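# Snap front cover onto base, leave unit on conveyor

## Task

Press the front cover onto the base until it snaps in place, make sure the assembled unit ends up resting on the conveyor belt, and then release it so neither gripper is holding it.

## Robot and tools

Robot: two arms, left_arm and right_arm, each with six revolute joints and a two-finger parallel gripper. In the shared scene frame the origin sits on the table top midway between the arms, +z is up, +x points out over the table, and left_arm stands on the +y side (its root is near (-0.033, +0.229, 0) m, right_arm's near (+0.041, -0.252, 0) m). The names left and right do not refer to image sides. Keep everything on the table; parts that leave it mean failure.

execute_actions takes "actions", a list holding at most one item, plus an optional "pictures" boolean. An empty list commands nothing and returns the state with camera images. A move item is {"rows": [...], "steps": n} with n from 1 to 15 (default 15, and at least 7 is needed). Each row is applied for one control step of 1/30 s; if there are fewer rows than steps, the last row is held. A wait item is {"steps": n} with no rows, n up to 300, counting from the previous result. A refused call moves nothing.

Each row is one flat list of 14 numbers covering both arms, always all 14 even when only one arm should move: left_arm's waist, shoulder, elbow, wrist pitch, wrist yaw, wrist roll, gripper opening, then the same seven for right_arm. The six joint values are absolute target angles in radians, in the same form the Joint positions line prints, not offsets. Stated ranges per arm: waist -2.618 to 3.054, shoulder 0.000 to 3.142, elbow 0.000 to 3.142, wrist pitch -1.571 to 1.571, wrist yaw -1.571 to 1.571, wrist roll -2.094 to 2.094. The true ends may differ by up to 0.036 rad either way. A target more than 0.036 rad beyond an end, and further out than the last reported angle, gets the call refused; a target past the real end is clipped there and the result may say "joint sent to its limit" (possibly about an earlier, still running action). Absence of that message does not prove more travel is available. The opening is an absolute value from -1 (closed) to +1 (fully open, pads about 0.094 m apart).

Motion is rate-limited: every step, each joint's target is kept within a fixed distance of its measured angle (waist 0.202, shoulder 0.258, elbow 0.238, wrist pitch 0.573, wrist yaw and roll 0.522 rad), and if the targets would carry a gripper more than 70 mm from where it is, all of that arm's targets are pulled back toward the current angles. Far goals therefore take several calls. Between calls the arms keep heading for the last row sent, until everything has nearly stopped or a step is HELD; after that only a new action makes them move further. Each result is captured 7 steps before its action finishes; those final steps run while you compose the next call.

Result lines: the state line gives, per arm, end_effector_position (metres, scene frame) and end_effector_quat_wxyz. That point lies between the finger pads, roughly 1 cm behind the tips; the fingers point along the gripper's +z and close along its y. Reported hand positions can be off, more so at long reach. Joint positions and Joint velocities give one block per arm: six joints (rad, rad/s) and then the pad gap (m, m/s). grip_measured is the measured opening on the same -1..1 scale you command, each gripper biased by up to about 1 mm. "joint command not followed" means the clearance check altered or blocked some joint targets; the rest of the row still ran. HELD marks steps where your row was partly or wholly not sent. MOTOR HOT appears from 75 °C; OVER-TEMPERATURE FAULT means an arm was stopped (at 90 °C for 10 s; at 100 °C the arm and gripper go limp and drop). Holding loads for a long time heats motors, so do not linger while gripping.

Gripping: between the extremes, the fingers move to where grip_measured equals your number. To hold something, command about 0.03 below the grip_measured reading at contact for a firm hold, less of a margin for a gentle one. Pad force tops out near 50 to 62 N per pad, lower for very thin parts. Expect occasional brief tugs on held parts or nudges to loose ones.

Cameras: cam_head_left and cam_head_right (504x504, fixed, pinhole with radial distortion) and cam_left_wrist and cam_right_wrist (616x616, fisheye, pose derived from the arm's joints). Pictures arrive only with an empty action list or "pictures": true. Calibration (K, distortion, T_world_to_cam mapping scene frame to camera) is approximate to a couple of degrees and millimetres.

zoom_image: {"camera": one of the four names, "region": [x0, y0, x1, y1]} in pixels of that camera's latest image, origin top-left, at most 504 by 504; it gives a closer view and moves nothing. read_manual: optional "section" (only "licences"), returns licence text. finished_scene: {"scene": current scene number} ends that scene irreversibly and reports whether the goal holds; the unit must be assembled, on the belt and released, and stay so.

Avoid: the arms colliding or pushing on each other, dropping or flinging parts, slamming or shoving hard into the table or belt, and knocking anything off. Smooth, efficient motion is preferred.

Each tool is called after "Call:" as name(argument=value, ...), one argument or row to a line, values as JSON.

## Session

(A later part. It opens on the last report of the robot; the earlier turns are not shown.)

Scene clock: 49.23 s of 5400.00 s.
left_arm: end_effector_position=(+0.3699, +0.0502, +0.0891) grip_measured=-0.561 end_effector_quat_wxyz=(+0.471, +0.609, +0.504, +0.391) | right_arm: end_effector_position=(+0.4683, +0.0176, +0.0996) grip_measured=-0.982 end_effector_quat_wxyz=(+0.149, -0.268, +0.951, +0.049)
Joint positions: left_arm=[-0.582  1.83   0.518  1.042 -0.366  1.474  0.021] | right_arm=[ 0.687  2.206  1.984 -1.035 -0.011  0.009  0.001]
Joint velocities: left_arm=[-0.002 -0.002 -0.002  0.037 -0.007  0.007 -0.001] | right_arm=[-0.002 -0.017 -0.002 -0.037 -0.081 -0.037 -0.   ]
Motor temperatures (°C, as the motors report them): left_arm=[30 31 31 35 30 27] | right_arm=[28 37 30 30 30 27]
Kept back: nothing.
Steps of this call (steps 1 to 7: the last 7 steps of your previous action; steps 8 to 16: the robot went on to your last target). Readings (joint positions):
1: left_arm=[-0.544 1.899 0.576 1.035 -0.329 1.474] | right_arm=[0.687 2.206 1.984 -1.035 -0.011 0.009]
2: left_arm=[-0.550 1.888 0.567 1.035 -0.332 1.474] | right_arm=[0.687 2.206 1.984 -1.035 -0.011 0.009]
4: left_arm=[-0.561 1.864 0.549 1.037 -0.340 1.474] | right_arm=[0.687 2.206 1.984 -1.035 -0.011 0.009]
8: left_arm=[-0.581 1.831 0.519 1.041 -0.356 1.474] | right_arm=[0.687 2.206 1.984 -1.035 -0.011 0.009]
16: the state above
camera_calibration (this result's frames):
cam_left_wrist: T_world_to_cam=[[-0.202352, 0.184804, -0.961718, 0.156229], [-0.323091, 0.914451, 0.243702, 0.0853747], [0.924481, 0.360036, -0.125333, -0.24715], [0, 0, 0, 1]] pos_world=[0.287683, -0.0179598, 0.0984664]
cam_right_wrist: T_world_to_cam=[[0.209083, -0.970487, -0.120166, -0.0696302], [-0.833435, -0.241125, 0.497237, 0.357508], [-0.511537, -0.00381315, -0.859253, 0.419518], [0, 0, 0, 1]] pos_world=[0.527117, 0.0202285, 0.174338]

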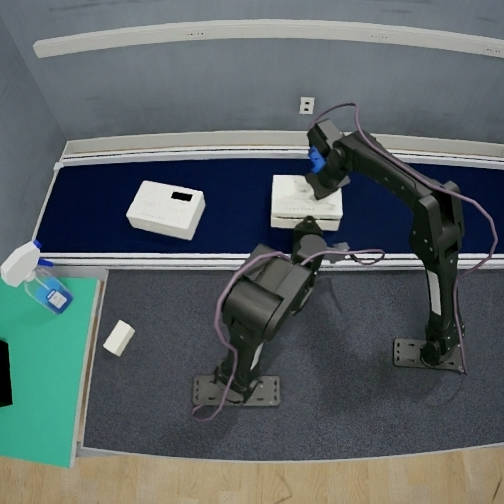

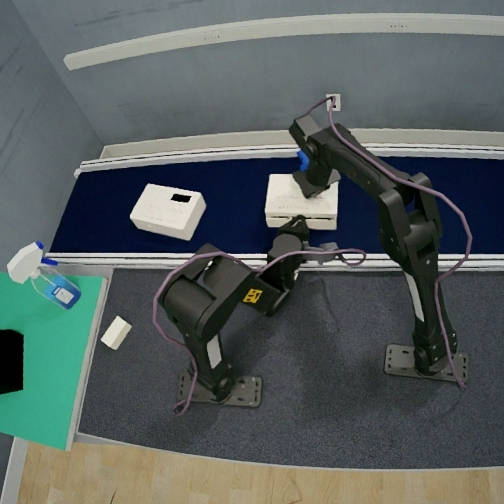

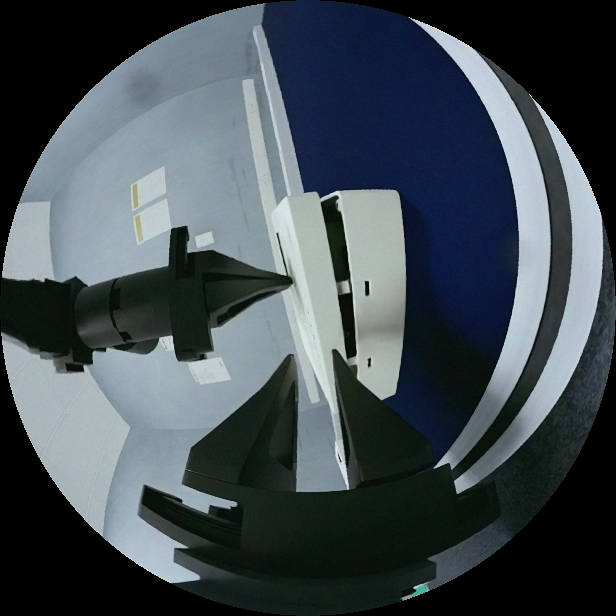

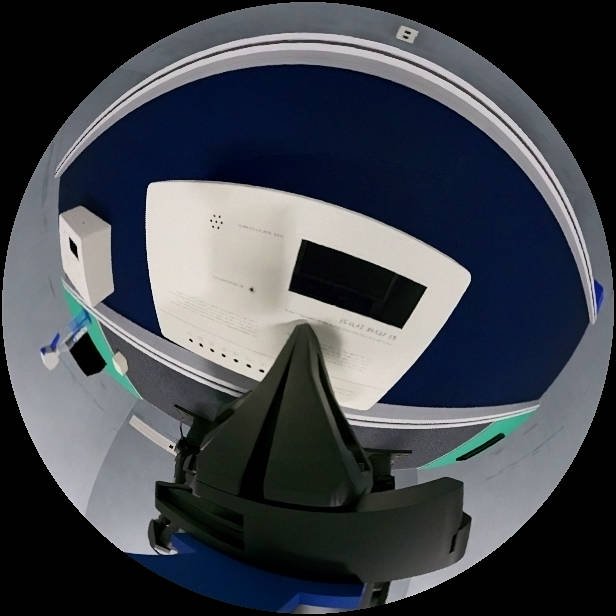

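Clips now sit on the rim, aligned. Pressing down progressively.

Call:
execute_actions(
  actions=[
    {"rows":[[-0.59,1.81,0.5,1.04,-0.38,1.475,-0.56,0.7,2.25,1.98,-1.033,0,0,-1],[-0.59,1.81,0.5,1.04,-0.38,1.475,-0.56,0.7,2.27,1.97,-1.033,0,0,-1],[-0.59,1.81,0.5,1.04,-0.38,1.475,-0.56,0.7,2.29,1.96,-1.033,0,0,-1],[-0.59,1.81,0.5,1.04,-0.38,1.475,-0.56,0.7,2.31,1.95,-1.033,0,0,-1],[-0.59,1.81,0.5,1.04,-0.38,1.475,-0.56,0.7,2.33,1.94,-1.033,0,0,-1]],"steps":15},
  ],
)

Call:
execute_actions(
  actions=[
    {"steps":10},
  ],
  pictures=true,
)

Scene clock: 49.73 s of 5400.00 s.
left_arm: end_effector_position=(+0.3700, +0.0506, +0.0892) grip_measured=-0.561 end_effector_quat_wxyz=(+0.471, +0.609, +0.504, +0.392) | right_arm: end_effector_position=(+0.4678, +0.0175, +0.0961) grip_measured=-0.982 end_effector_quat_wxyz=(+0.145, -0.269, +0.951, +0.046)
Joint positions: left_arm=[-0.582  1.83   0.518  1.042 -0.369  1.474  0.021] | right_arm=[ 0.689  2.212  1.984 -1.036 -0.007  0.009  0.001]
Joint velocities: left_arm=[-0.027 -0.012 -0.012  0.051 -0.081 -0.095  0.   ] | right_arm=[-0.007 -0.027 -0.002 -0.022  0.037 -0.007  0.   ]
Motor temperatures (°C, as the motors report them): left_arm=[30 31 31 35 30 27] | right_arm=[28 36 30 30 30 27]
Steps of this call (steps 1 to 7: the robot went on to your last target; steps 8 to 15: the first 8 steps of this action). Readings (joint positions):
8: left_arm=[-0.582 1.830 0.518 1.042 -0.368 1.474] | right_arm=[0.688 2.207 1.984 -1.035 -0.011 0.009]
9: left_arm=[-0.582 1.830 0.518 1.042 -0.368 1.474] | right_arm=[0.688 2.208 1.984 -1.035 -0.010 0.009]
11: left_arm=[-0.582 1.830 0.518 1.042 -0.368 1.474] | right_arm=[0.689 2.211 1.984 -1.036 -0.008 0.009]
15: the state above

Scene clock: 50.07 s of 5400.00 s.
left_arm: end_effector_position=(+0.3700, +0.0506, +0.0892) grip_measured=-0.561 end_effector_quat_wxyz=(+0.471, +0.609, +0.504, +0.392) | right_arm: end_effector_position=(+0.4678, +0.0175, +0.0961) grip_measured=-0.982 end_effector_quat_wxyz=(+0.145, -0.269, +0.951, +0.046)
Joint positions: left_arm=[-0.582  1.83   0.518  1.042 -0.369  1.474  0.021] | right_arm=[ 0.689  2.212  1.984 -1.036 -0.007  0.009  0.001]
Joint velocities: left_arm=[-0.007  0.002 -0.007 -0.007 -0.081 -0.081  0.001] | right_arm=[-0.002  0.012  0.002 -0.066 -0.11   0.037 -0.   ]
Motor temperatures (°C, as the motors report them): left_arm=[30 31 31 35 30 27] | right_arm=[28 36 30 30 30 27]
Kept back: nothing.
Steps of this call (steps 1 to 7: the last 7 steps of your previous action; steps 8 to 10: the robot went on to your last target). Readings (joint positions):
1: left_arm=[-0.582 1.830 0.518 1.042 -0.369 1.474] | right_arm=[0.689 2.212 1.984 -1.036 -0.007 0.009]
2: left_arm=[-0.582 1.830 0.518 1.042 -0.369 1.474] | right_arm=[0.689 2.212 1.984 -1.036 -0.007 0.009]
4: left_arm=[-0.582 1.830 0.518 1.042 -0.369 1.474] | right_arm=[0.689 2.212 1.984 -1.036 -0.007 0.009]
8: left_arm=[-0.582 1.830 0.518 1.042 -0.369 1.474] | right_arm=[0.689 2.212 1.984 -1.036 -0.007 0.009]
10: the state above
camera_calibration (this result's frames):
cam_left_wrist: T_world_to_cam=[[-0.202445, 0.184854, -0.961689, 0.15624], [-0.325187, 0.913611, 0.244068, 0.085815], [0.923726, 0.362139, -0.124844, -0.247237], [0, 0, 0, 1]] pos_world=[0.287915, -0.0177488, 0.0984434]
cam_right_wrist: T_world_to_cam=[[0.209144, -0.971248, -0.113738, -0.0706135], [-0.830943, -0.23783, 0.502962, 0.357037], [-0.515551, -0.0106811, -0.856792, 0.418097], [0, 0, 0, 1]] pos_world=[0.526996, 0.0207969, 0.170615]

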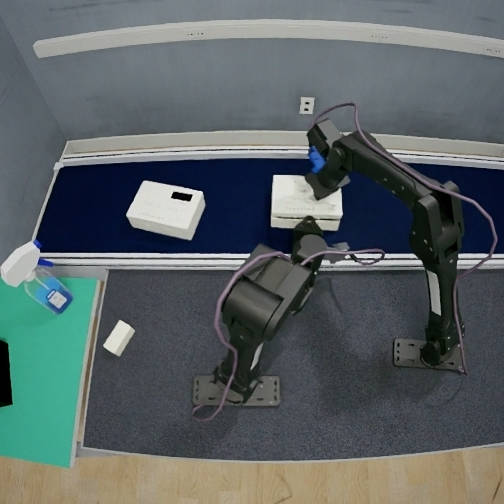

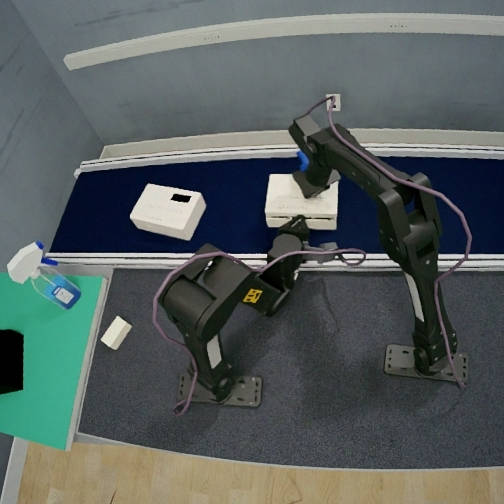

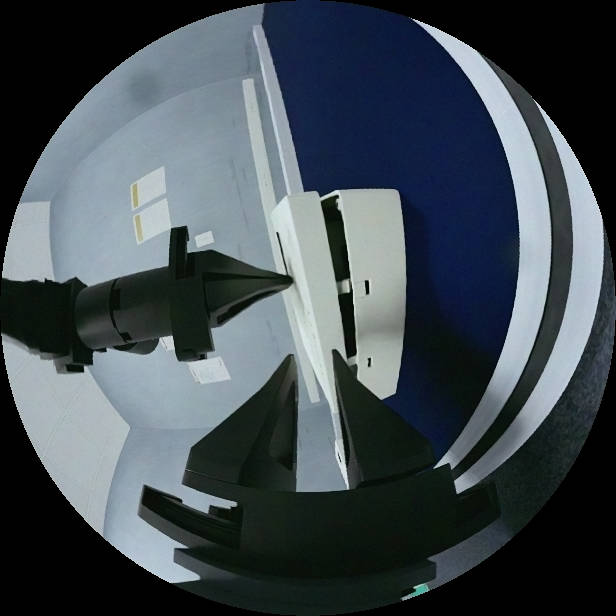

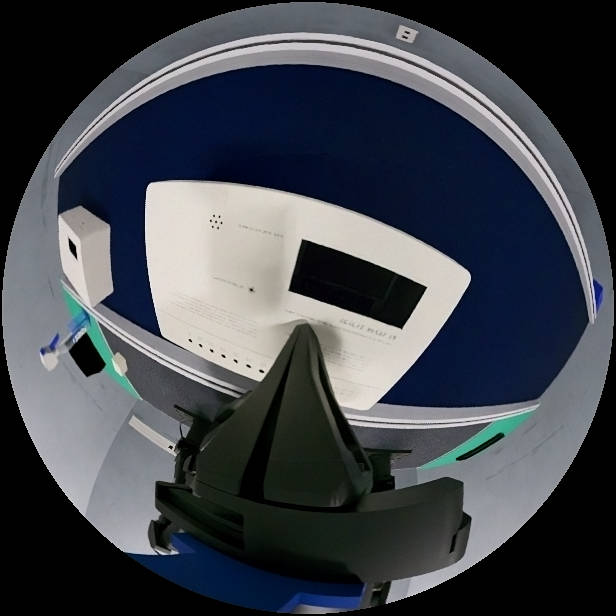

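Not seating; backing off to inspect alignment from the side.

Call:
execute_actions(
  actions=[
    {"rows":[[-0.59,1.81,0.5,1.04,-0.38,1.475,-0.56,0.69,2.13,1.992,-1.033,0,0,-1]],"steps":12},
  ],
)

Call:
execute_actions(
  actions=[
    {"rows":[[-0.62,1.75,0.45,1.04,-0.41,1.475,-0.56,0.35,2.16,1.992,-1.2,0,0,-1]],"steps":15},
  ],
)

Call:
execute_actions(
  actions=[
    {"steps":15},
  ],
  pictures=true,
)

Call:
zoom_image(
  camera="cam_head_left",
  region=[250,160,370,260],
)

Call:
zoom_image(
  camera="cam_right_wrist",
  region=[40,180,300,440],
)

Call:
zoom_image(
  camera="cam_left_wrist",
  region=[240,170,460,430],
)

Scene clock: 50.73 s of 5400.00 s.
left_arm: end_effector_position=(+0.3700, +0.0506, +0.0892) grip_measured=-0.561 end_effector_quat_wxyz=(+0.471, +0.609, +0.504, +0.392) | right_arm: end_effector_position=(+0.4677, +0.0175, +0.1170) grip_measured=-0.982 end_effector_quat_wxyz=(+0.165, -0.268, +0.948, +0.052)
Joint positions: left_arm=[-0.582  1.83   0.518  1.042 -0.369  1.474  0.021] | right_arm=[ 0.689  2.169  1.984 -1.039 -0.007  0.009  0.001]
Joint velocities: left_arm=[ 0.002 -0.017  0.007 -0.066 -0.007 -0.051 -0.001] | right_arm=[ 0.002 -0.227 -0.017  0.007 -0.066 -0.051 -0.001]
Motor temperatures (°C, as the motors report them): left_arm=[30 31 31 35 30 27] | right_arm=[28 36 30 30 30 27]
Steps of this call (steps 1 to 15: the robot went on to your last target; steps 16 to 20: the first 5 steps of this action). Readings (joint positions):
16: left_arm=[-0.582 1.830 0.518 1.042 -0.369 1.474] | right_arm=[0.689 2.200 1.985 -1.036 -0.007 0.009]
17: left_arm=[-0.582 1.830 0.518 1.042 -0.369 1.474] | right_arm=[0.689 2.194 1.984 -1.039 -0.007 0.009]
19: left_arm=[-0.582 1.830 0.518 1.042 -0.369 1.474] | right_arm=[0.689 2.177 1.984 -1.039 -0.007 0.009]
20: the state above

Scene clock: 51.23 s of 5400.00 s.
left_arm: end_effector_position=(+0.3547, +0.0496, +0.0968) grip_measured=-0.561 end_effector_quat_wxyz=(+0.476, +0.608, +0.499, +0.394) | right_arm: end_effector_position=(+0.5030, -0.1111, +0.1137) grip_measured=-0.982 end_effector_quat_wxyz=(+0.128, -0.139, +0.982, +0.028)
Joint positions: left_arm=[-0.613  1.769  0.467  1.043 -0.393  1.474  0.021] | right_arm=[ 0.418  2.162  1.984 -1.13  -0.018  0.008  0.001]
Joint velocities: left_arm=[-0.002  0.012  0.007 -0.022 -0.066 -0.11   0.001] | right_arm=[-1.346  0.037 -0.017 -0.198  0.066 -0.037  0.001]
Motor temperatures (°C, as the motors report them): left_arm=[30 31 31 35 30 27] | right_arm=[28 36 30 30 30 27]
Steps of this call (steps 1 to 7: the last 7 steps of your previous action; steps 8 to 15: the first 8 steps of this action). Readings (joint positions):
8: left_arm=[-0.585 1.822 0.511 1.042 -0.373 1.474] | right_arm=[0.679 2.153 1.984 -1.046 -0.012 0.008]
9: left_arm=[-0.592 1.806 0.494 1.042 -0.380 1.474] | right_arm=[0.663 2.153 1.984 -1.062 -0.018 0.008]
11: left_arm=[-0.606 1.777 0.471 1.042 -0.387 1.474] | right_arm=[0.599 2.154 1.984 -1.093 -0.020 0.008]
15: the state above

Scene clock: 51.73 s of 5400.00 s.
left_arm: end_effector_position=(+0.3549, +0.0506, +0.0969) grip_measured=-0.561 end_effector_quat_wxyz=(+0.475, +0.607, +0.500, +0.396) | right_arm: end_effector_position=(+0.4985, -0.1459, +0.1094) grip_measured=-0.982 end_effector_quat_wxyz=(+0.102, -0.108, +0.989, +0.011)
Joint positions: left_arm=[-0.613  1.769  0.467  1.043 -0.398  1.474  0.021] | right_arm=[ 0.357  2.164  1.984 -1.185  0.003  0.008  0.001]
Joint velocities: left_arm=[-0.002 -0.002 -0.002 -0.007  0.007  0.037  0.   ] | right_arm=[ 0.012 -0.007 -0.012 -0.037  0.007 -0.095  0.   ]
Motor temperatures (°C, as the motors report them): left_arm=[30 31 31 35 30 27] | right_arm=[28 36 30 30 30 27]
Kept back: nothing.
Steps of this call (steps 1 to 7: the last 7 steps of your previous action; steps 8 to 15: the robot went on to your last target). Readings (joint positions):
1: left_arm=[-0.613 1.769 0.467 1.043 -0.394 1.474] | right_arm=[0.375 2.163 1.984 -1.139 -0.012 0.008]
2: left_arm=[-0.613 1.769 0.467 1.043 -0.395 1.474] | right_arm=[0.339 2.164 1.984 -1.147 -0.006 0.008]
4: left_arm=[-0.613 1.769 0.467 1.043 -0.396 1.474] | right_arm=[0.298 2.164 1.984 -1.161 0.006 0.008]
8: left_arm=[-0.613 1.769 0.467 1.043 -0.398 1.474] | right_arm=[0.315 2.164 1.984 -1.178 0.011 0.008]
15: the state above
camera_calibration (this result's frames):
cam_left_wrist: T_world_to_cam=[[-0.189022, 0.185696, -0.964255, 0.156089], [-0.326467, 0.914216, 0.240057, 0.0798581], [0.926115, 0.360174, -0.112184, -0.234264], [0, 0, 0, 1]] pos_world=[0.272531, -0.017617, 0.105059]
cam_right_wrist: T_world_to_cam=[[-0.1296, -0.989061, -0.0704481, -0.0726893], [-0.81085, 0.0648189, 0.581653, 0.362518], [-0.570724, 0.132505, -0.810381, 0.486883], [0, 0, 0, 1]] pos_world=[0.562403, -0.159907, 0.178581]

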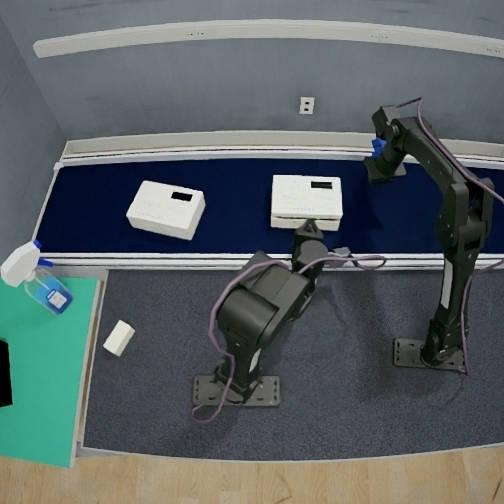

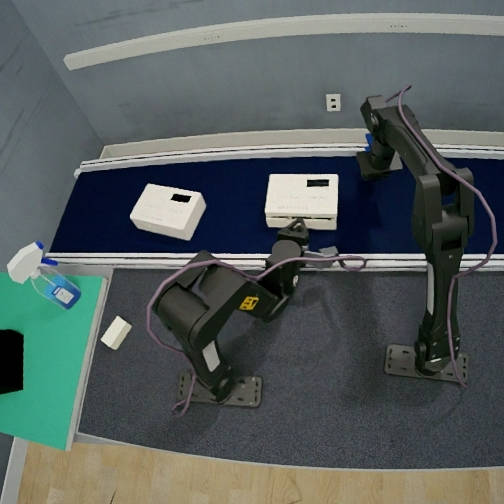

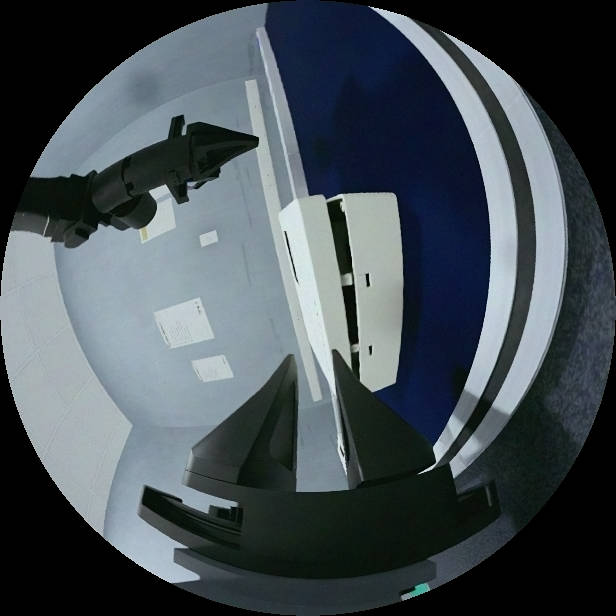

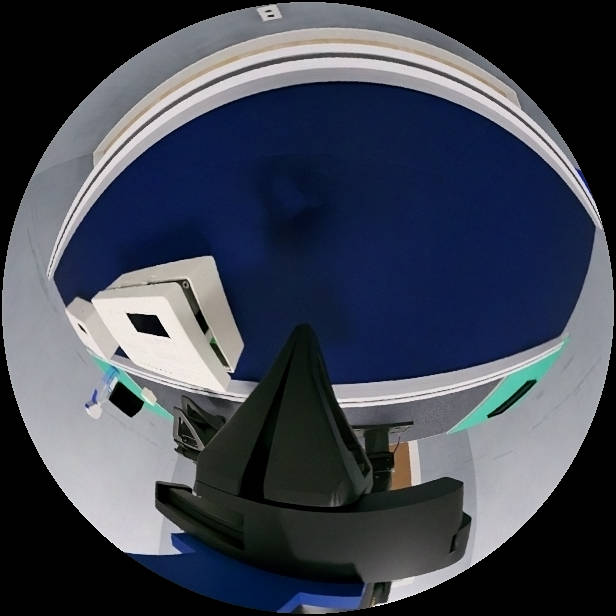

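Region (250, 160, 370, 260) of cam_head_left's 504x504 image, scaled by 4.200, with more detail than that image has.

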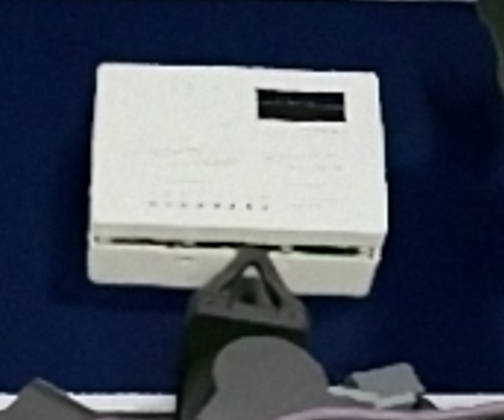

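Region (40, 180, 300, 440) of cam_right_wrist's 616x616 image, scaled by 1.938, with more detail than that image has.

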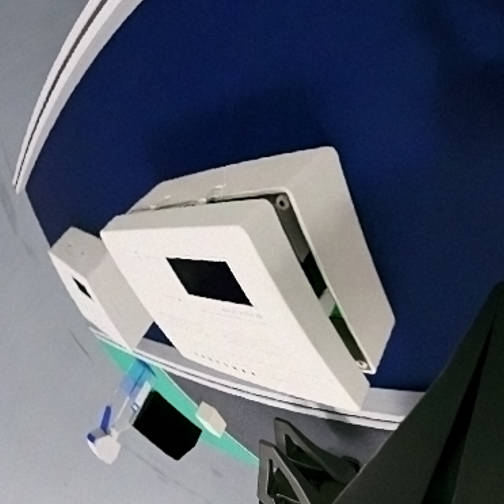

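Region (240, 170, 460, 430) of cam_left_wrist's 616x616 image, scaled by 1.938, with more detail than that image has; it fills the left 426 columns of this view, and the rest is white.

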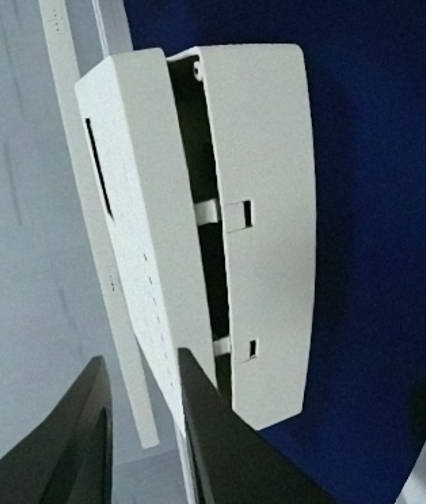

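Call:
execute_actions(
  actions=[
    {"rows":[[-0.2,1.4,0.3,1.04,-0.41,1.475,-1,0.6,1.95,1.75,-0.926,0,0,-1]],"steps":15},
  ],
)

Call:
execute_actions(
  actions=[
    {"rows":[[0.1,1.4,0.3,1.04,-0.41,1.475,-1,0.815,1.97,1.75,-0.926,0,0,-1]],"steps":15},
  ],
)

Call:
execute_actions(
  actions=[
    {"rows":[[0.1,1.4,0.3,1.04,-0.41,1.475,-1,0.815,1.99,1.75,-0.926,0,0,-1],[0.1,1.4,0.3,1.04,-0.41,1.475,-1,0.815,2.01,1.75,-0.926,0,0,-1],[0.1,1.4,0.3,1.04,-0.41,1.475,-1,0.815,2.03,1.75,-0.926,0,0,-1],[0.1,1.4,0.3,1.04,-0.41,1.475,-1,0.815,2.045,1.75,-0.926,0,0,-1],[0.1,1.4,0.3,1.04,-0.41,1.475,-1,0.815,2.06,1.75,-0.926,0,0,-1]],"steps":15},
  ],
)

Call:
execute_actions(
  actions=[
    {"steps":10},
  ],
  pictures=true,
)

Scene clock: 52.63 s of 5400.00 s.
left_arm: end_effector_position=(+0.3536, +0.2225, +0.1810) grip_measured=-0.997 end_effector_quat_wxyz=(+0.460, +0.432, +0.576, +0.520) | right_arm: end_effector_position=(+0.4488, -0.0386, +0.1254) grip_measured=-0.982 end_effector_quat_wxyz=(+0.159, -0.231, +0.959, +0.039)
Joint positions: left_arm=[-0.22   1.419  0.328  1.053 -0.407  1.475  0.   ] | right_arm=[ 0.611  1.993  1.758 -1.007  0.002  0.008  0.001]
Joint velocities: left_arm=[ 0.926 -0.403  0.007  0.256 -0.227  0.051 -0.   ] | right_arm=[ 0.808 -0.291 -0.027  0.359 -0.242 -0.051  0.   ]
Motor temperatures (°C, as the motors report them): left_arm=[30 31 31 35 30 27] | right_arm=[28 36 30 30 30 27]
Steps of this call (steps 1 to 15: the robot went on to your last target; steps 16 to 19: nothing new was sent; steps 20 to 27: the first 8 steps of this action). Readings (joint positions):
20: left_arm=[-0.597 1.747 0.451 1.038 -0.386 1.474] | right_arm=[0.366 2.144 1.947 -1.148 0.008 0.008]
21: left_arm=[-0.561 1.695 0.413 1.032 -0.380 1.475] | right_arm=[0.384 2.112 1.888 -1.108 0.014 0.008]
23: left_arm=[-0.453 1.571 0.352 1.027 -0.383 1.475] | right_arm=[0.451 2.058 1.811 -1.078 0.016 0.008]
27: the state above

Scene clock: 53.13 s of 5400.00 s.
left_arm: end_effector_position=(+0.3314, +0.3481, +0.1800) grip_measured=-0.997 end_effector_quat_wxyz=(+0.366, +0.329, +0.640, +0.590) | right_arm: end_effector_position=(+0.3995, +0.0605, +0.1408) grip_measured=-0.982 end_effector_quat_wxyz=(+0.193, -0.338, +0.918, +0.075)
Joint positions: left_arm=[ 0.106  1.408  0.316  1.053 -0.418  1.475  0.   ] | right_arm=[ 0.843  1.973  1.758 -0.94  -0.005  0.008  0.001]
Joint velocities: left_arm=[-0.007  0.002 -0.022  0.051  0.051  0.022 -0.   ] | right_arm=[ 0.52  -0.007  0.002 -0.037 -0.168  0.007  0.001]
Motor temperatures (°C, as the motors report them): left_arm=[30 31 31 35 30 27] | right_arm=[28 36 30 30 30 27]
Steps of this call (steps 1 to 7: the last 7 steps of your previous action; steps 8 to 15: the first 8 steps of this action). Readings (joint positions):
8: left_arm=[-0.169 1.408 0.316 1.055 -0.399 1.475] | right_arm=[0.620 1.973 1.758 -0.953 -0.002 0.008]
9: left_arm=[-0.111 1.408 0.316 1.054 -0.392 1.475] | right_arm=[0.636 1.973 1.758 -0.951 0.009 0.008]
11: left_arm=[0.026 1.408 0.316 1.053 -0.399 1.475] | right_arm=[0.707 1.973 1.758 -0.947 0.013 0.008]
15: the state above

Scene clock: 53.63 s of 5400.00 s.
left_arm: end_effector_position=(+0.3315, +0.3479, +0.1800) grip_measured=-0.997 end_effector_quat_wxyz=(+0.366, +0.330, +0.640, +0.590) | right_arm: end_effector_position=(+0.4091, +0.0501, +0.1031) grip_measured=-0.982 end_effector_quat_wxyz=(+0.157, -0.327, +0.930, +0.060)
Joint positions: left_arm=[ 0.106  1.408  0.316  1.053 -0.417  1.475  0.   ] | right_arm=[ 0.813  2.054  1.755 -0.935 -0.007  0.008  0.001]
Joint velocities: left_arm=[ 0.007 -0.002 -0.022 -0.007 -0.007 -0.037  0.   ] | right_arm=[ 0.007  0.364 -0.11  -0.037  0.007 -0.051 -0.001]
Motor temperatures (°C, as the motors report them): left_arm=[30 31 31 35 30 27] | right_arm=[28 36 30 30 30 27]
Steps of this call (steps 1 to 7: the last 7 steps of your previous action; steps 8 to 15: the first 8 steps of this action). Readings (joint positions):
8: left_arm=[0.106 1.408 0.316 1.053 -0.417 1.475] | right_arm=[0.818 1.974 1.758 -0.940 -0.009 0.008]
9: left_arm=[0.106 1.408 0.316 1.053 -0.417 1.475] | right_arm=[0.814 1.977 1.758 -0.939 -0.008 0.008]
11: left_arm=[0.106 1.408 0.316 1.053 -0.417 1.475] | right_arm=[0.813 1.993 1.758 -0.937 -0.007 0.008]
15: the state above

Scene clock: 53.97 s of 5400.00 s.
left_arm: end_effector_position=(+0.3315, +0.3479, +0.1800) grip_measured=-0.997 end_effector_quat_wxyz=(+0.366, +0.330, +0.640, +0.590) | right_arm: end_effector_position=(+0.4068, +0.0486, +0.0916) grip_measured=-0.982 end_effector_quat_wxyz=(+0.143, -0.327, +0.932, +0.056)
Joint positions: left_arm=[ 0.106  1.408  0.316  1.053 -0.417  1.475  0.   ] | right_arm=[ 0.813  2.073  1.747 -0.936 -0.009  0.008  0.001]
Joint velocities: left_arm=[-0.012 -0.022 -0.022 -0.007 -0.037  0.022 -0.001] | right_arm=[ 0.002 -0.012  0.002 -0.007  0.007 -0.051 -0.001]
Motor temperatures (°C, as the motors report them): left_arm=[30 31 31 36 30 27] | right_arm=[28 36 30 30 30 27]
Kept back: nothing.
Steps of this call (steps 1 to 7: the last 7 steps of your previous action; steps 8 to 10: the robot went on to your last target). Readings (joint positions):
1: left_arm=[0.106 1.408 0.316 1.053 -0.417 1.475] | right_arm=[0.813 2.064 1.751 -0.935 -0.007 0.008]
2: left_arm=[0.106 1.408 0.316 1.053 -0.417 1.475] | right_arm=[0.813 2.070 1.749 -0.937 -0.009 0.008]
4: left_arm=[0.106 1.408 0.316 1.053 -0.417 1.475] | right_arm=[0.813 2.073 1.747 -0.937 -0.009 0.008]
8: left_arm=[0.106 1.408 0.316 1.053 -0.417 1.475] | right_arm=[0.813 2.073 1.747 -0.936 -0.009 0.008]
10: the state above
camera_calibration (this result's frames):
cam_left_wrist: T_world_to_cam=[[-0.0507594, 0.0417707, -0.997837, 0.186819], [-0.889459, 0.452485, 0.0641878, 0.159339], [0.454188, 0.890793, 0.0141854, -0.361305], [0, 0, 0, 1]] pos_world=[0.315309, 0.241946, 0.181313]
cam_right_wrist: T_world_to_cam=[[0.3286, -0.937319, -0.115994, -0.0781932], [-0.795233, -0.34084, 0.501431, 0.306611], [-0.509537, -0.0725278, -0.857387, 0.383727], [0, 0, 0, 1]] pos_world=[0.465044, 0.0590442, 0.166188]

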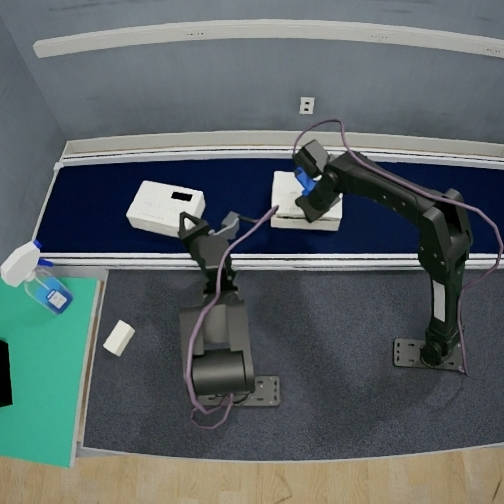

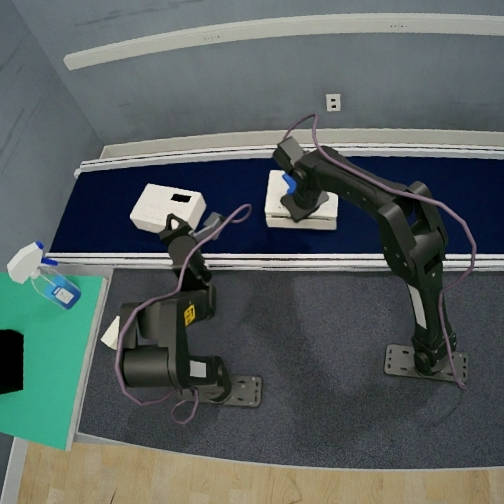

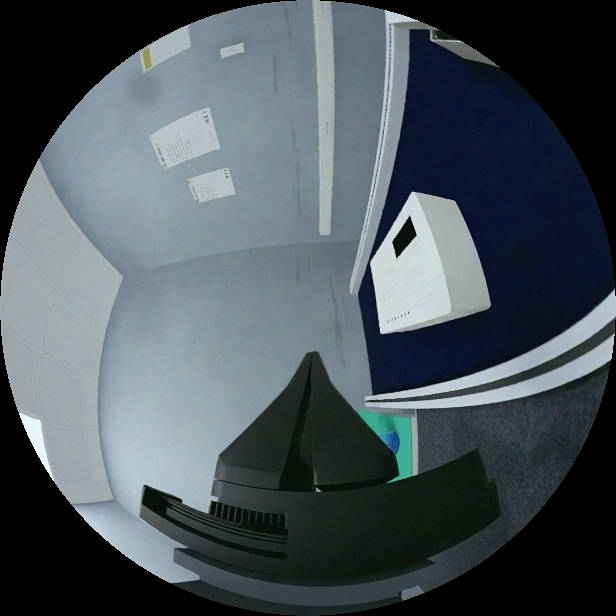

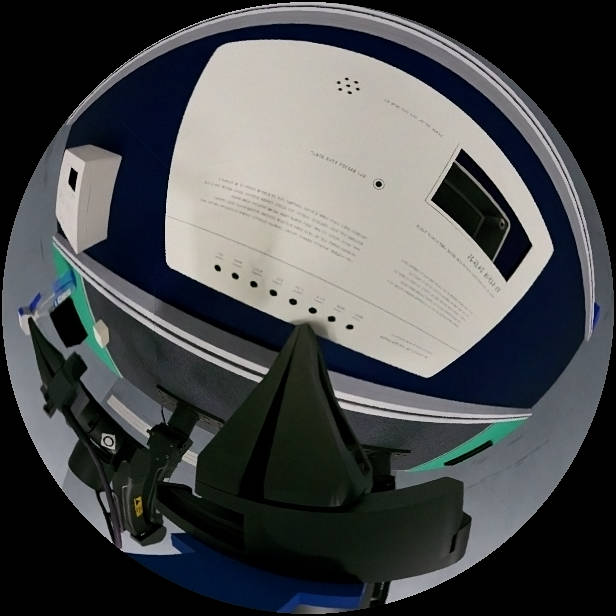

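Call:
execute_actions(
  actions=[
    {"rows":[[0.1,1.4,0.3,1.04,-0.41,1.475,-1,0.815,1.95,1.75,-0.97,0,0,-1]],"steps":12},
  ],
)

Call:
execute_actions(
  actions=[
    {"rows":[[0.1,1.4,0.3,1.04,-0.41,1.475,-1,0.35,1.97,1.75,-0.93,0,0,-1]],"steps":15},
  ],
)

Call:
execute_actions(
  actions=[
    {"steps":15},
  ],
  pictures=true,
)

Call:
zoom_image(
  camera="cam_head_left",
  region=[250,160,370,260],
)

Call:
zoom_image(
  camera="cam_right_wrist",
  region=[40,140,300,400],
)

Scene clock: 54.70 s of 5400.00 s.
left_arm: end_effector_position=(+0.3315, +0.3479, +0.1800) grip_measured=-0.997 end_effector_quat_wxyz=(+0.366, +0.330, +0.640, +0.590) | right_arm: end_effector_position=(+0.4020, +0.0447, +0.1204) grip_measured=-0.982 end_effector_quat_wxyz=(+0.164, -0.326, +0.929, +0.063)
Joint positions: left_arm=[ 0.106  1.408  0.316  1.053 -0.417  1.475  0.   ] | right_arm=[ 0.813  1.999  1.738 -0.957 -0.009  0.008  0.001]
Joint velocities: left_arm=[-0.007  0.012 -0.017  0.007 -0.037 -0.051  0.   ] | right_arm=[ 0.007 -0.515 -0.012  0.022 -0.051 -0.007 -0.001]
Motor temperatures (°C, as the motors report them): left_arm=[30 31 30 36 30 27] | right_arm=[28 36 30 30 30 27]
Steps of this call (steps 1 to 17: the robot went on to your last target; steps 18 to 22: the first 5 steps of this action). Readings (joint positions):
18: left_arm=[0.106 1.408 0.316 1.053 -0.417 1.475] | right_arm=[0.813 2.064 1.745 -0.937 -0.009 0.008]
19: left_arm=[0.106 1.408 0.316 1.053 -0.417 1.475] | right_arm=[0.813 2.052 1.739 -0.944 -0.009 0.008]
21: left_arm=[0.106 1.408 0.316 1.053 -0.417 1.475] | right_arm=[0.813 2.017 1.738 -0.957 -0.009 0.008]
22: the state above

Scene clock: 55.20 s of 5400.00 s.
left_arm: end_effector_position=(+0.3315, +0.3479, +0.1800) grip_measured=-0.997 end_effector_quat_wxyz=(+0.366, +0.330, +0.640, +0.590) | right_arm: end_effector_position=(+0.4785, -0.0787, +0.1345) grip_measured=-0.982 end_effector_quat_wxyz=(+0.191, -0.177, +0.964, +0.047)
Joint positions: left_arm=[ 0.106  1.408  0.316  1.053 -0.417  1.475  0.   ] | right_arm=[ 0.497  1.971  1.738 -0.942 -0.021  0.008  0.001]
Joint velocities: left_arm=[ 0.002 -0.007 -0.022 -0.051  0.022 -0.037 -0.   ] | right_arm=[-1.521  0.076  0.002  0.037 -0.037  0.022 -0.001]
Motor temperatures (°C, as the motors report them): left_arm=[30 31 30 36 30 27] | right_arm=[28 36 30 30 30 27]
Steps of this call (steps 1 to 7: the last 7 steps of your previous action; steps 8 to 15: the first 8 steps of this action). Readings (joint positions):
8: left_arm=[0.106 1.408 0.316 1.053 -0.417 1.475] | right_arm=[0.801 1.959 1.738 -0.960 -0.015 0.008]
9: left_arm=[0.106 1.408 0.316 1.053 -0.417 1.475] | right_arm=[0.779 1.959 1.738 -0.957 -0.022 0.008]
11: left_arm=[0.106 1.408 0.316 1.053 -0.417 1.475] | right_arm=[0.703 1.961 1.738 -0.953 -0.024 0.008]
15: the state above

Scene clock: 55.70 s of 5400.00 s.
left_arm: end_effector_position=(+0.3315, +0.3479, +0.1800) grip_measured=-0.997 end_effector_quat_wxyz=(+0.366, +0.330, +0.640, +0.590) | right_arm: end_effector_position=(+0.5009, -0.1466, +0.1331) grip_measured=-0.982 end_effector_quat_wxyz=(+0.196, -0.106, +0.975, +0.021)
Joint positions: left_arm=[ 0.106  1.408  0.316  1.053 -0.417  1.475  0.   ] | right_arm=[ 0.355  1.975  1.738 -0.937  0.003  0.008  0.001]
Joint velocities: left_arm=[-0.002 -0.002 -0.012  0.051  0.007 -0.007 -0.001] | right_arm=[-0.002  0.002  0.012 -0.007  0.051  0.051  0.001]
Motor temperatures (°C, as the motors report them): left_arm=[30 31 30 36 30 27] | right_arm=[28 36 30 30 30 27]
Kept back: nothing.
Steps of this call (steps 1 to 7: the last 7 steps of your previous action; steps 8 to 15: the robot went on to your last target). Readings (joint positions):
1: left_arm=[0.106 1.408 0.316 1.053 -0.417 1.475] | right_arm=[0.443 1.973 1.738 -0.940 -0.020 0.008]
2: left_arm=[0.106 1.408 0.316 1.053 -0.417 1.475] | right_arm=[0.394 1.974 1.738 -0.937 -0.015 0.008]
4: left_arm=[0.106 1.408 0.316 1.053 -0.417 1.475] | right_arm=[0.321 1.975 1.738 -0.937 0.000 0.008]
8: left_arm=[0.106 1.408 0.316 1.053 -0.417 1.475] | right_arm=[0.307 1.975 1.738 -0.937 0.012 0.008]
15: the state above
camera_calibration (this result's frames):
cam_left_wrist: T_world_to_cam=[[-0.0507594, 0.0417707, -0.997837, 0.186819], [-0.889459, 0.452485, 0.0641878, 0.159339], [0.454188, 0.890793, 0.0141854, -0.361305], [0, 0, 0, 1]] pos_world=[0.315309, 0.241946, 0.181313]
cam_right_wrist: T_world_to_cam=[[-0.112448, -0.984468, -0.134828, -0.0707654], [-0.90505, 0.0454627, 0.422868, 0.416209], [-0.41017, 0.169576, -0.896105, 0.443898], [0, 0, 0, 1]] pos_world=[0.550806, -0.163863, 0.212237]

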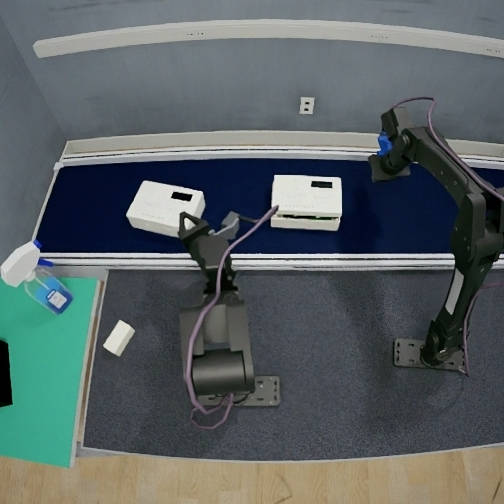

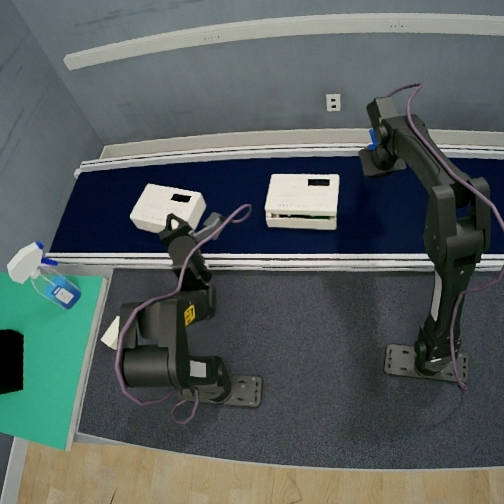

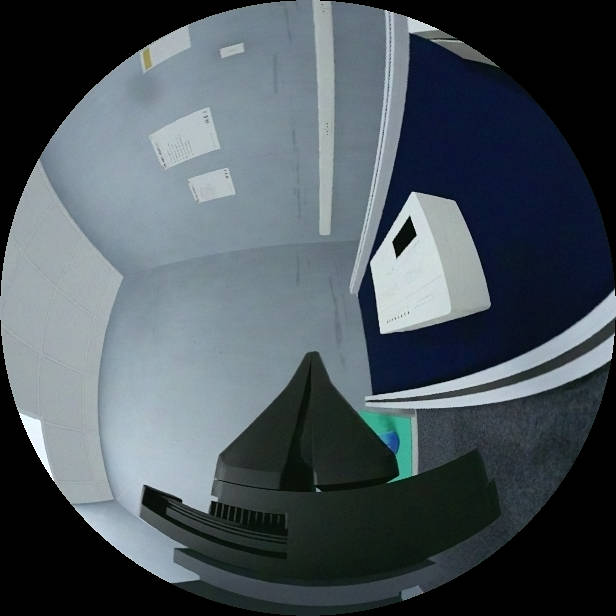

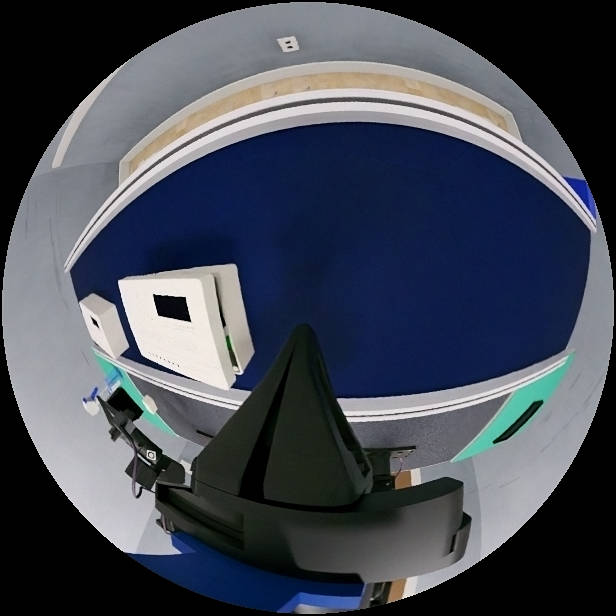

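Region (250, 160, 370, 260) of cam_head_left's 504x504 image, scaled by 4.200, with more detail than that image has.

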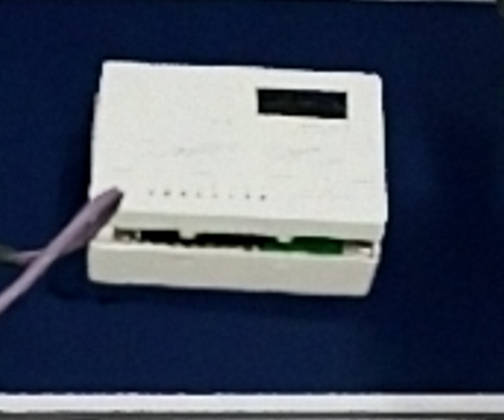

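Region (40, 140, 300, 400) of cam_right_wrist's 616x616 image, scaled by 1.938, with more detail than that image has.

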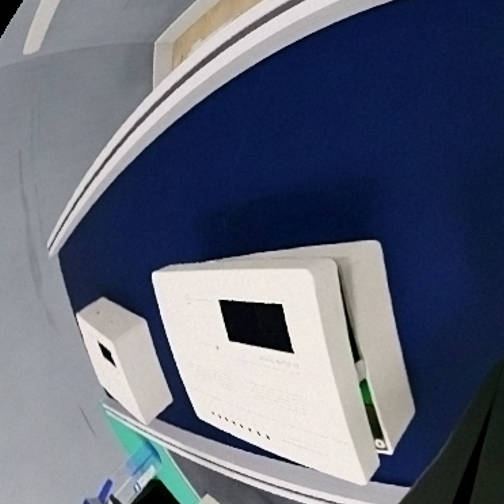

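Call:
execute_actions(
  actions=[
    {"rows":[[0.1,1.4,0.3,1.04,-0.41,1.475,-1,0.5,1.98,1.78,-0.94,0,0,-1],[0.1,1.4,0.3,1.04,-0.41,1.475,-1,0.65,1.99,1.8,-0.95,0,0,-1],[0.1,1.4,0.3,1.04,-0.41,1.475,-1,0.79,2.02,1.83,-0.95,0,0,-1]],"steps":15},
  ],
)

Call:
execute_actions(
  actions=[
    {"rows":[[0.1,1.4,0.3,1.04,-0.41,1.475,-1,0.79,2.09,1.83,-0.95,0,0,-1]],"steps":15},
  ],
)

Call:
execute_actions(
  actions=[],
)

Scene clock: 56.90 s of 5400.00 s.
left_arm: end_effector_position=(+0.3315, +0.3479, +0.1800) grip_measured=-0.997 end_effector_quat_wxyz=(+0.366, +0.330, +0.640, +0.590) | right_arm: end_effector_position=(+0.4618, -0.0111, +0.1350) grip_measured=-0.982 end_effector_quat_wxyz=(+0.200, -0.248, +0.947, +0.046)
Joint positions: left_arm=[ 0.106  1.408  0.316  1.053 -0.417  1.475  0.   ] | right_arm=[ 0.654  2.014  1.796 -0.939  0.016  0.008  0.001]
Joint velocities: left_arm=[ 0.002  0.012  0.002 -0.022 -0.095  0.022  0.001] | right_arm=[ 1.463  0.125  0.042 -0.051 -0.007  0.081 -0.001]
Motor temperatures (°C, as the motors report them): left_arm=[30 31 30 36 30 27] | right_arm=[28 36 30 30 30 27]
Steps of this call (steps 1 to 15: the robot went on to your last target; steps 16 to 28: nothing new was sent; steps 29 to 36: the first 8 steps of this action). Readings (joint positions):
29: left_arm=[0.106 1.408 0.316 1.053 -0.417 1.475] | right_arm=[0.365 1.975 1.740 -0.938 0.009 0.008]
30: left_arm=[0.106 1.408 0.316 1.053 -0.417 1.475] | right_arm=[0.386 1.977 1.746 -0.940 0.016 0.008]
32: left_arm=[0.106 1.408 0.316 1.053 -0.417 1.475] | right_arm=[0.458 1.991 1.771 -0.943 0.018 0.008]
36: the state above

Scene clock: 57.40 s of 5400.00 s.
left_arm: end_effector_position=(+0.3315, +0.3479, +0.1800) grip_measured=-0.997 end_effector_quat_wxyz=(+0.366, +0.330, +0.640, +0.590) | right_arm: end_effector_position=(+0.4273, +0.0467, +0.1006) grip_measured=-0.982 end_effector_quat_wxyz=(+0.160, -0.313, +0.934, +0.058)
Joint positions: left_arm=[ 0.106  1.408  0.316  1.053 -0.417  1.475  0.   ] | right_arm=[ 0.784  2.101  1.814 -0.943 -0.007  0.008  0.001]
Joint velocities: left_arm=[-0.002  0.002  0.007  0.022  0.007  0.037  0.001] | right_arm=[ 0.007  0.12   0.002 -0.037 -0.051 -0.051  0.   ]
Motor temperatures (°C, as the motors report them): left_arm=[30 31 30 36 30 27] | right_arm=[28 36 30 30 30 27]
Steps of this call (steps 1 to 7: the last 7 steps of your previous action; steps 8 to 15: the first 8 steps of this action). Readings (joint positions):
8: left_arm=[0.106 1.408 0.316 1.053 -0.417 1.475] | right_arm=[0.834 2.031 1.805 -0.941 -0.015 0.008]
9: left_arm=[0.106 1.408 0.316 1.053 -0.417 1.475] | right_arm=[0.824 2.040 1.811 -0.941 -0.015 0.008]
11: left_arm=[0.106 1.408 0.316 1.053 -0.417 1.475] | right_arm=[0.802 2.064 1.814 -0.941 -0.013 0.008]
15: the state above

Scene clock: 57.63 s of 5400.00 s.
left_arm: end_effector_position=(+0.3315, +0.3479, +0.1800) grip_measured=-0.997 end_effector_quat_wxyz=(+0.366, +0.330, +0.640, +0.590) | right_arm: end_effector_position=(+0.4267, +0.0469, +0.0998) grip_measured=-0.982 end_effector_quat_wxyz=(+0.158, -0.314, +0.934, +0.058)
Joint positions: left_arm=[ 0.106  1.408  0.316  1.053 -0.417  1.475  0.   ] | right_arm=[ 0.785  2.102  1.814 -0.944 -0.007  0.008  0.001]
Joint velocities: left_arm=[-0.012 -0.022 -0.007  0.022  0.037 -0.007 -0.   ] | right_arm=[ 0.012 -0.007  0.007 -0.007 -0.037 -0.037 -0.001]
Motor temperatures (°C, as the motors report them): left_arm=[30 31 30 36 30 27] | right_arm=[28 36 30 30 30 27]
Kept back: nothing.
Steps of this call (steps 1 to 7: the last 7 steps of your previous action). Readings (joint positions):
1: left_arm=[0.106 1.408 0.316 1.053 -0.417 1.475] | right_arm=[0.784 2.102 1.814 -0.944 -0.007 0.008]
2: left_arm=[0.106 1.408 0.316 1.053 -0.417 1.475] | right_arm=[0.785 2.102 1.814 -0.944 -0.007 0.008]
4: left_arm=[0.106 1.408 0.316 1.053 -0.417 1.475] | right_arm=[0.785 2.102 1.814 -0.944 -0.007 0.008]
7: the state above
camera_calibration (this result's frames):
cam_left_wrist: T_world_to_cam=[[-0.0507594, 0.0417707, -0.997837, 0.186819], [-0.889459, 0.452485, 0.0641878, 0.159339], [0.454188, 0.890793, 0.0141854, -0.361305], [0, 0, 0, 1]] pos_world=[0.315309, 0.241946, 0.181313]
cam_right_wrist: T_world_to_cam=[[0.305156, -0.94416, -0.124262, -0.0742985], [-0.816752, -0.326581, 0.475669, 0.328864], [-0.489689, -0.0436618, -0.870803, 0.392254], [0, 0, 0, 1]] pos_world=[0.483356, 0.0543777, 0.175913]

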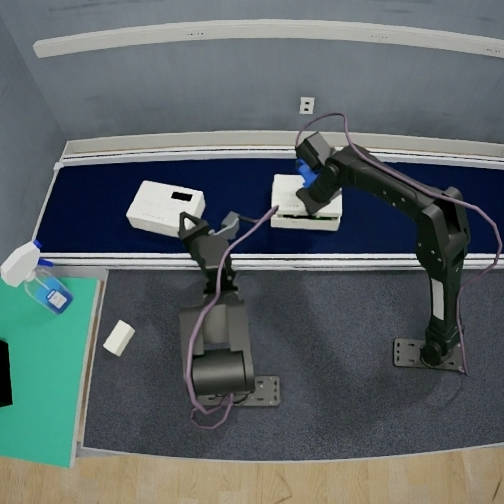

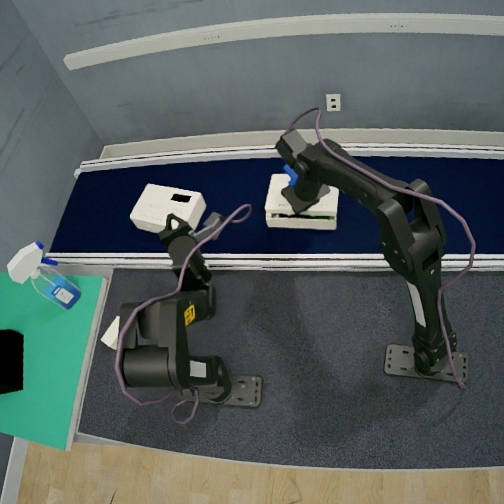

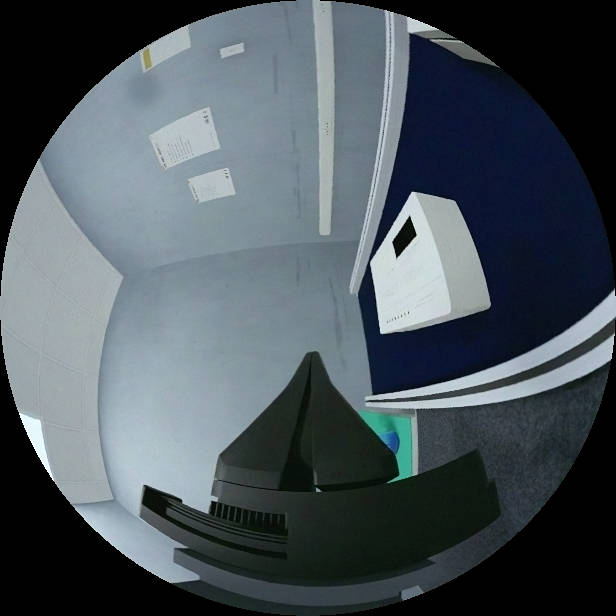

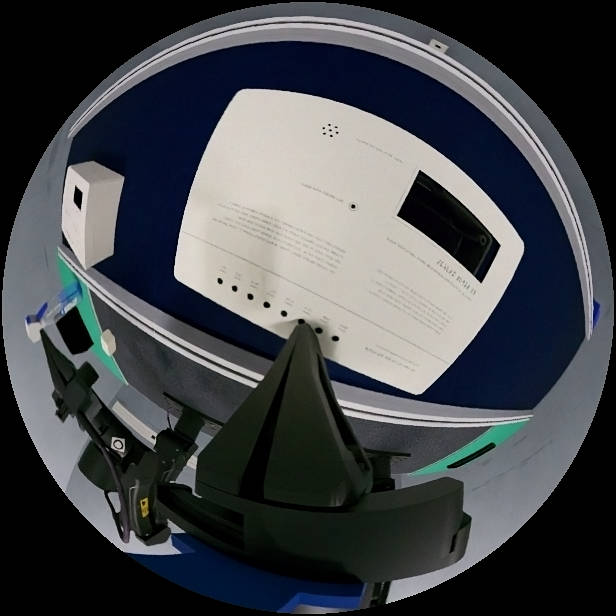

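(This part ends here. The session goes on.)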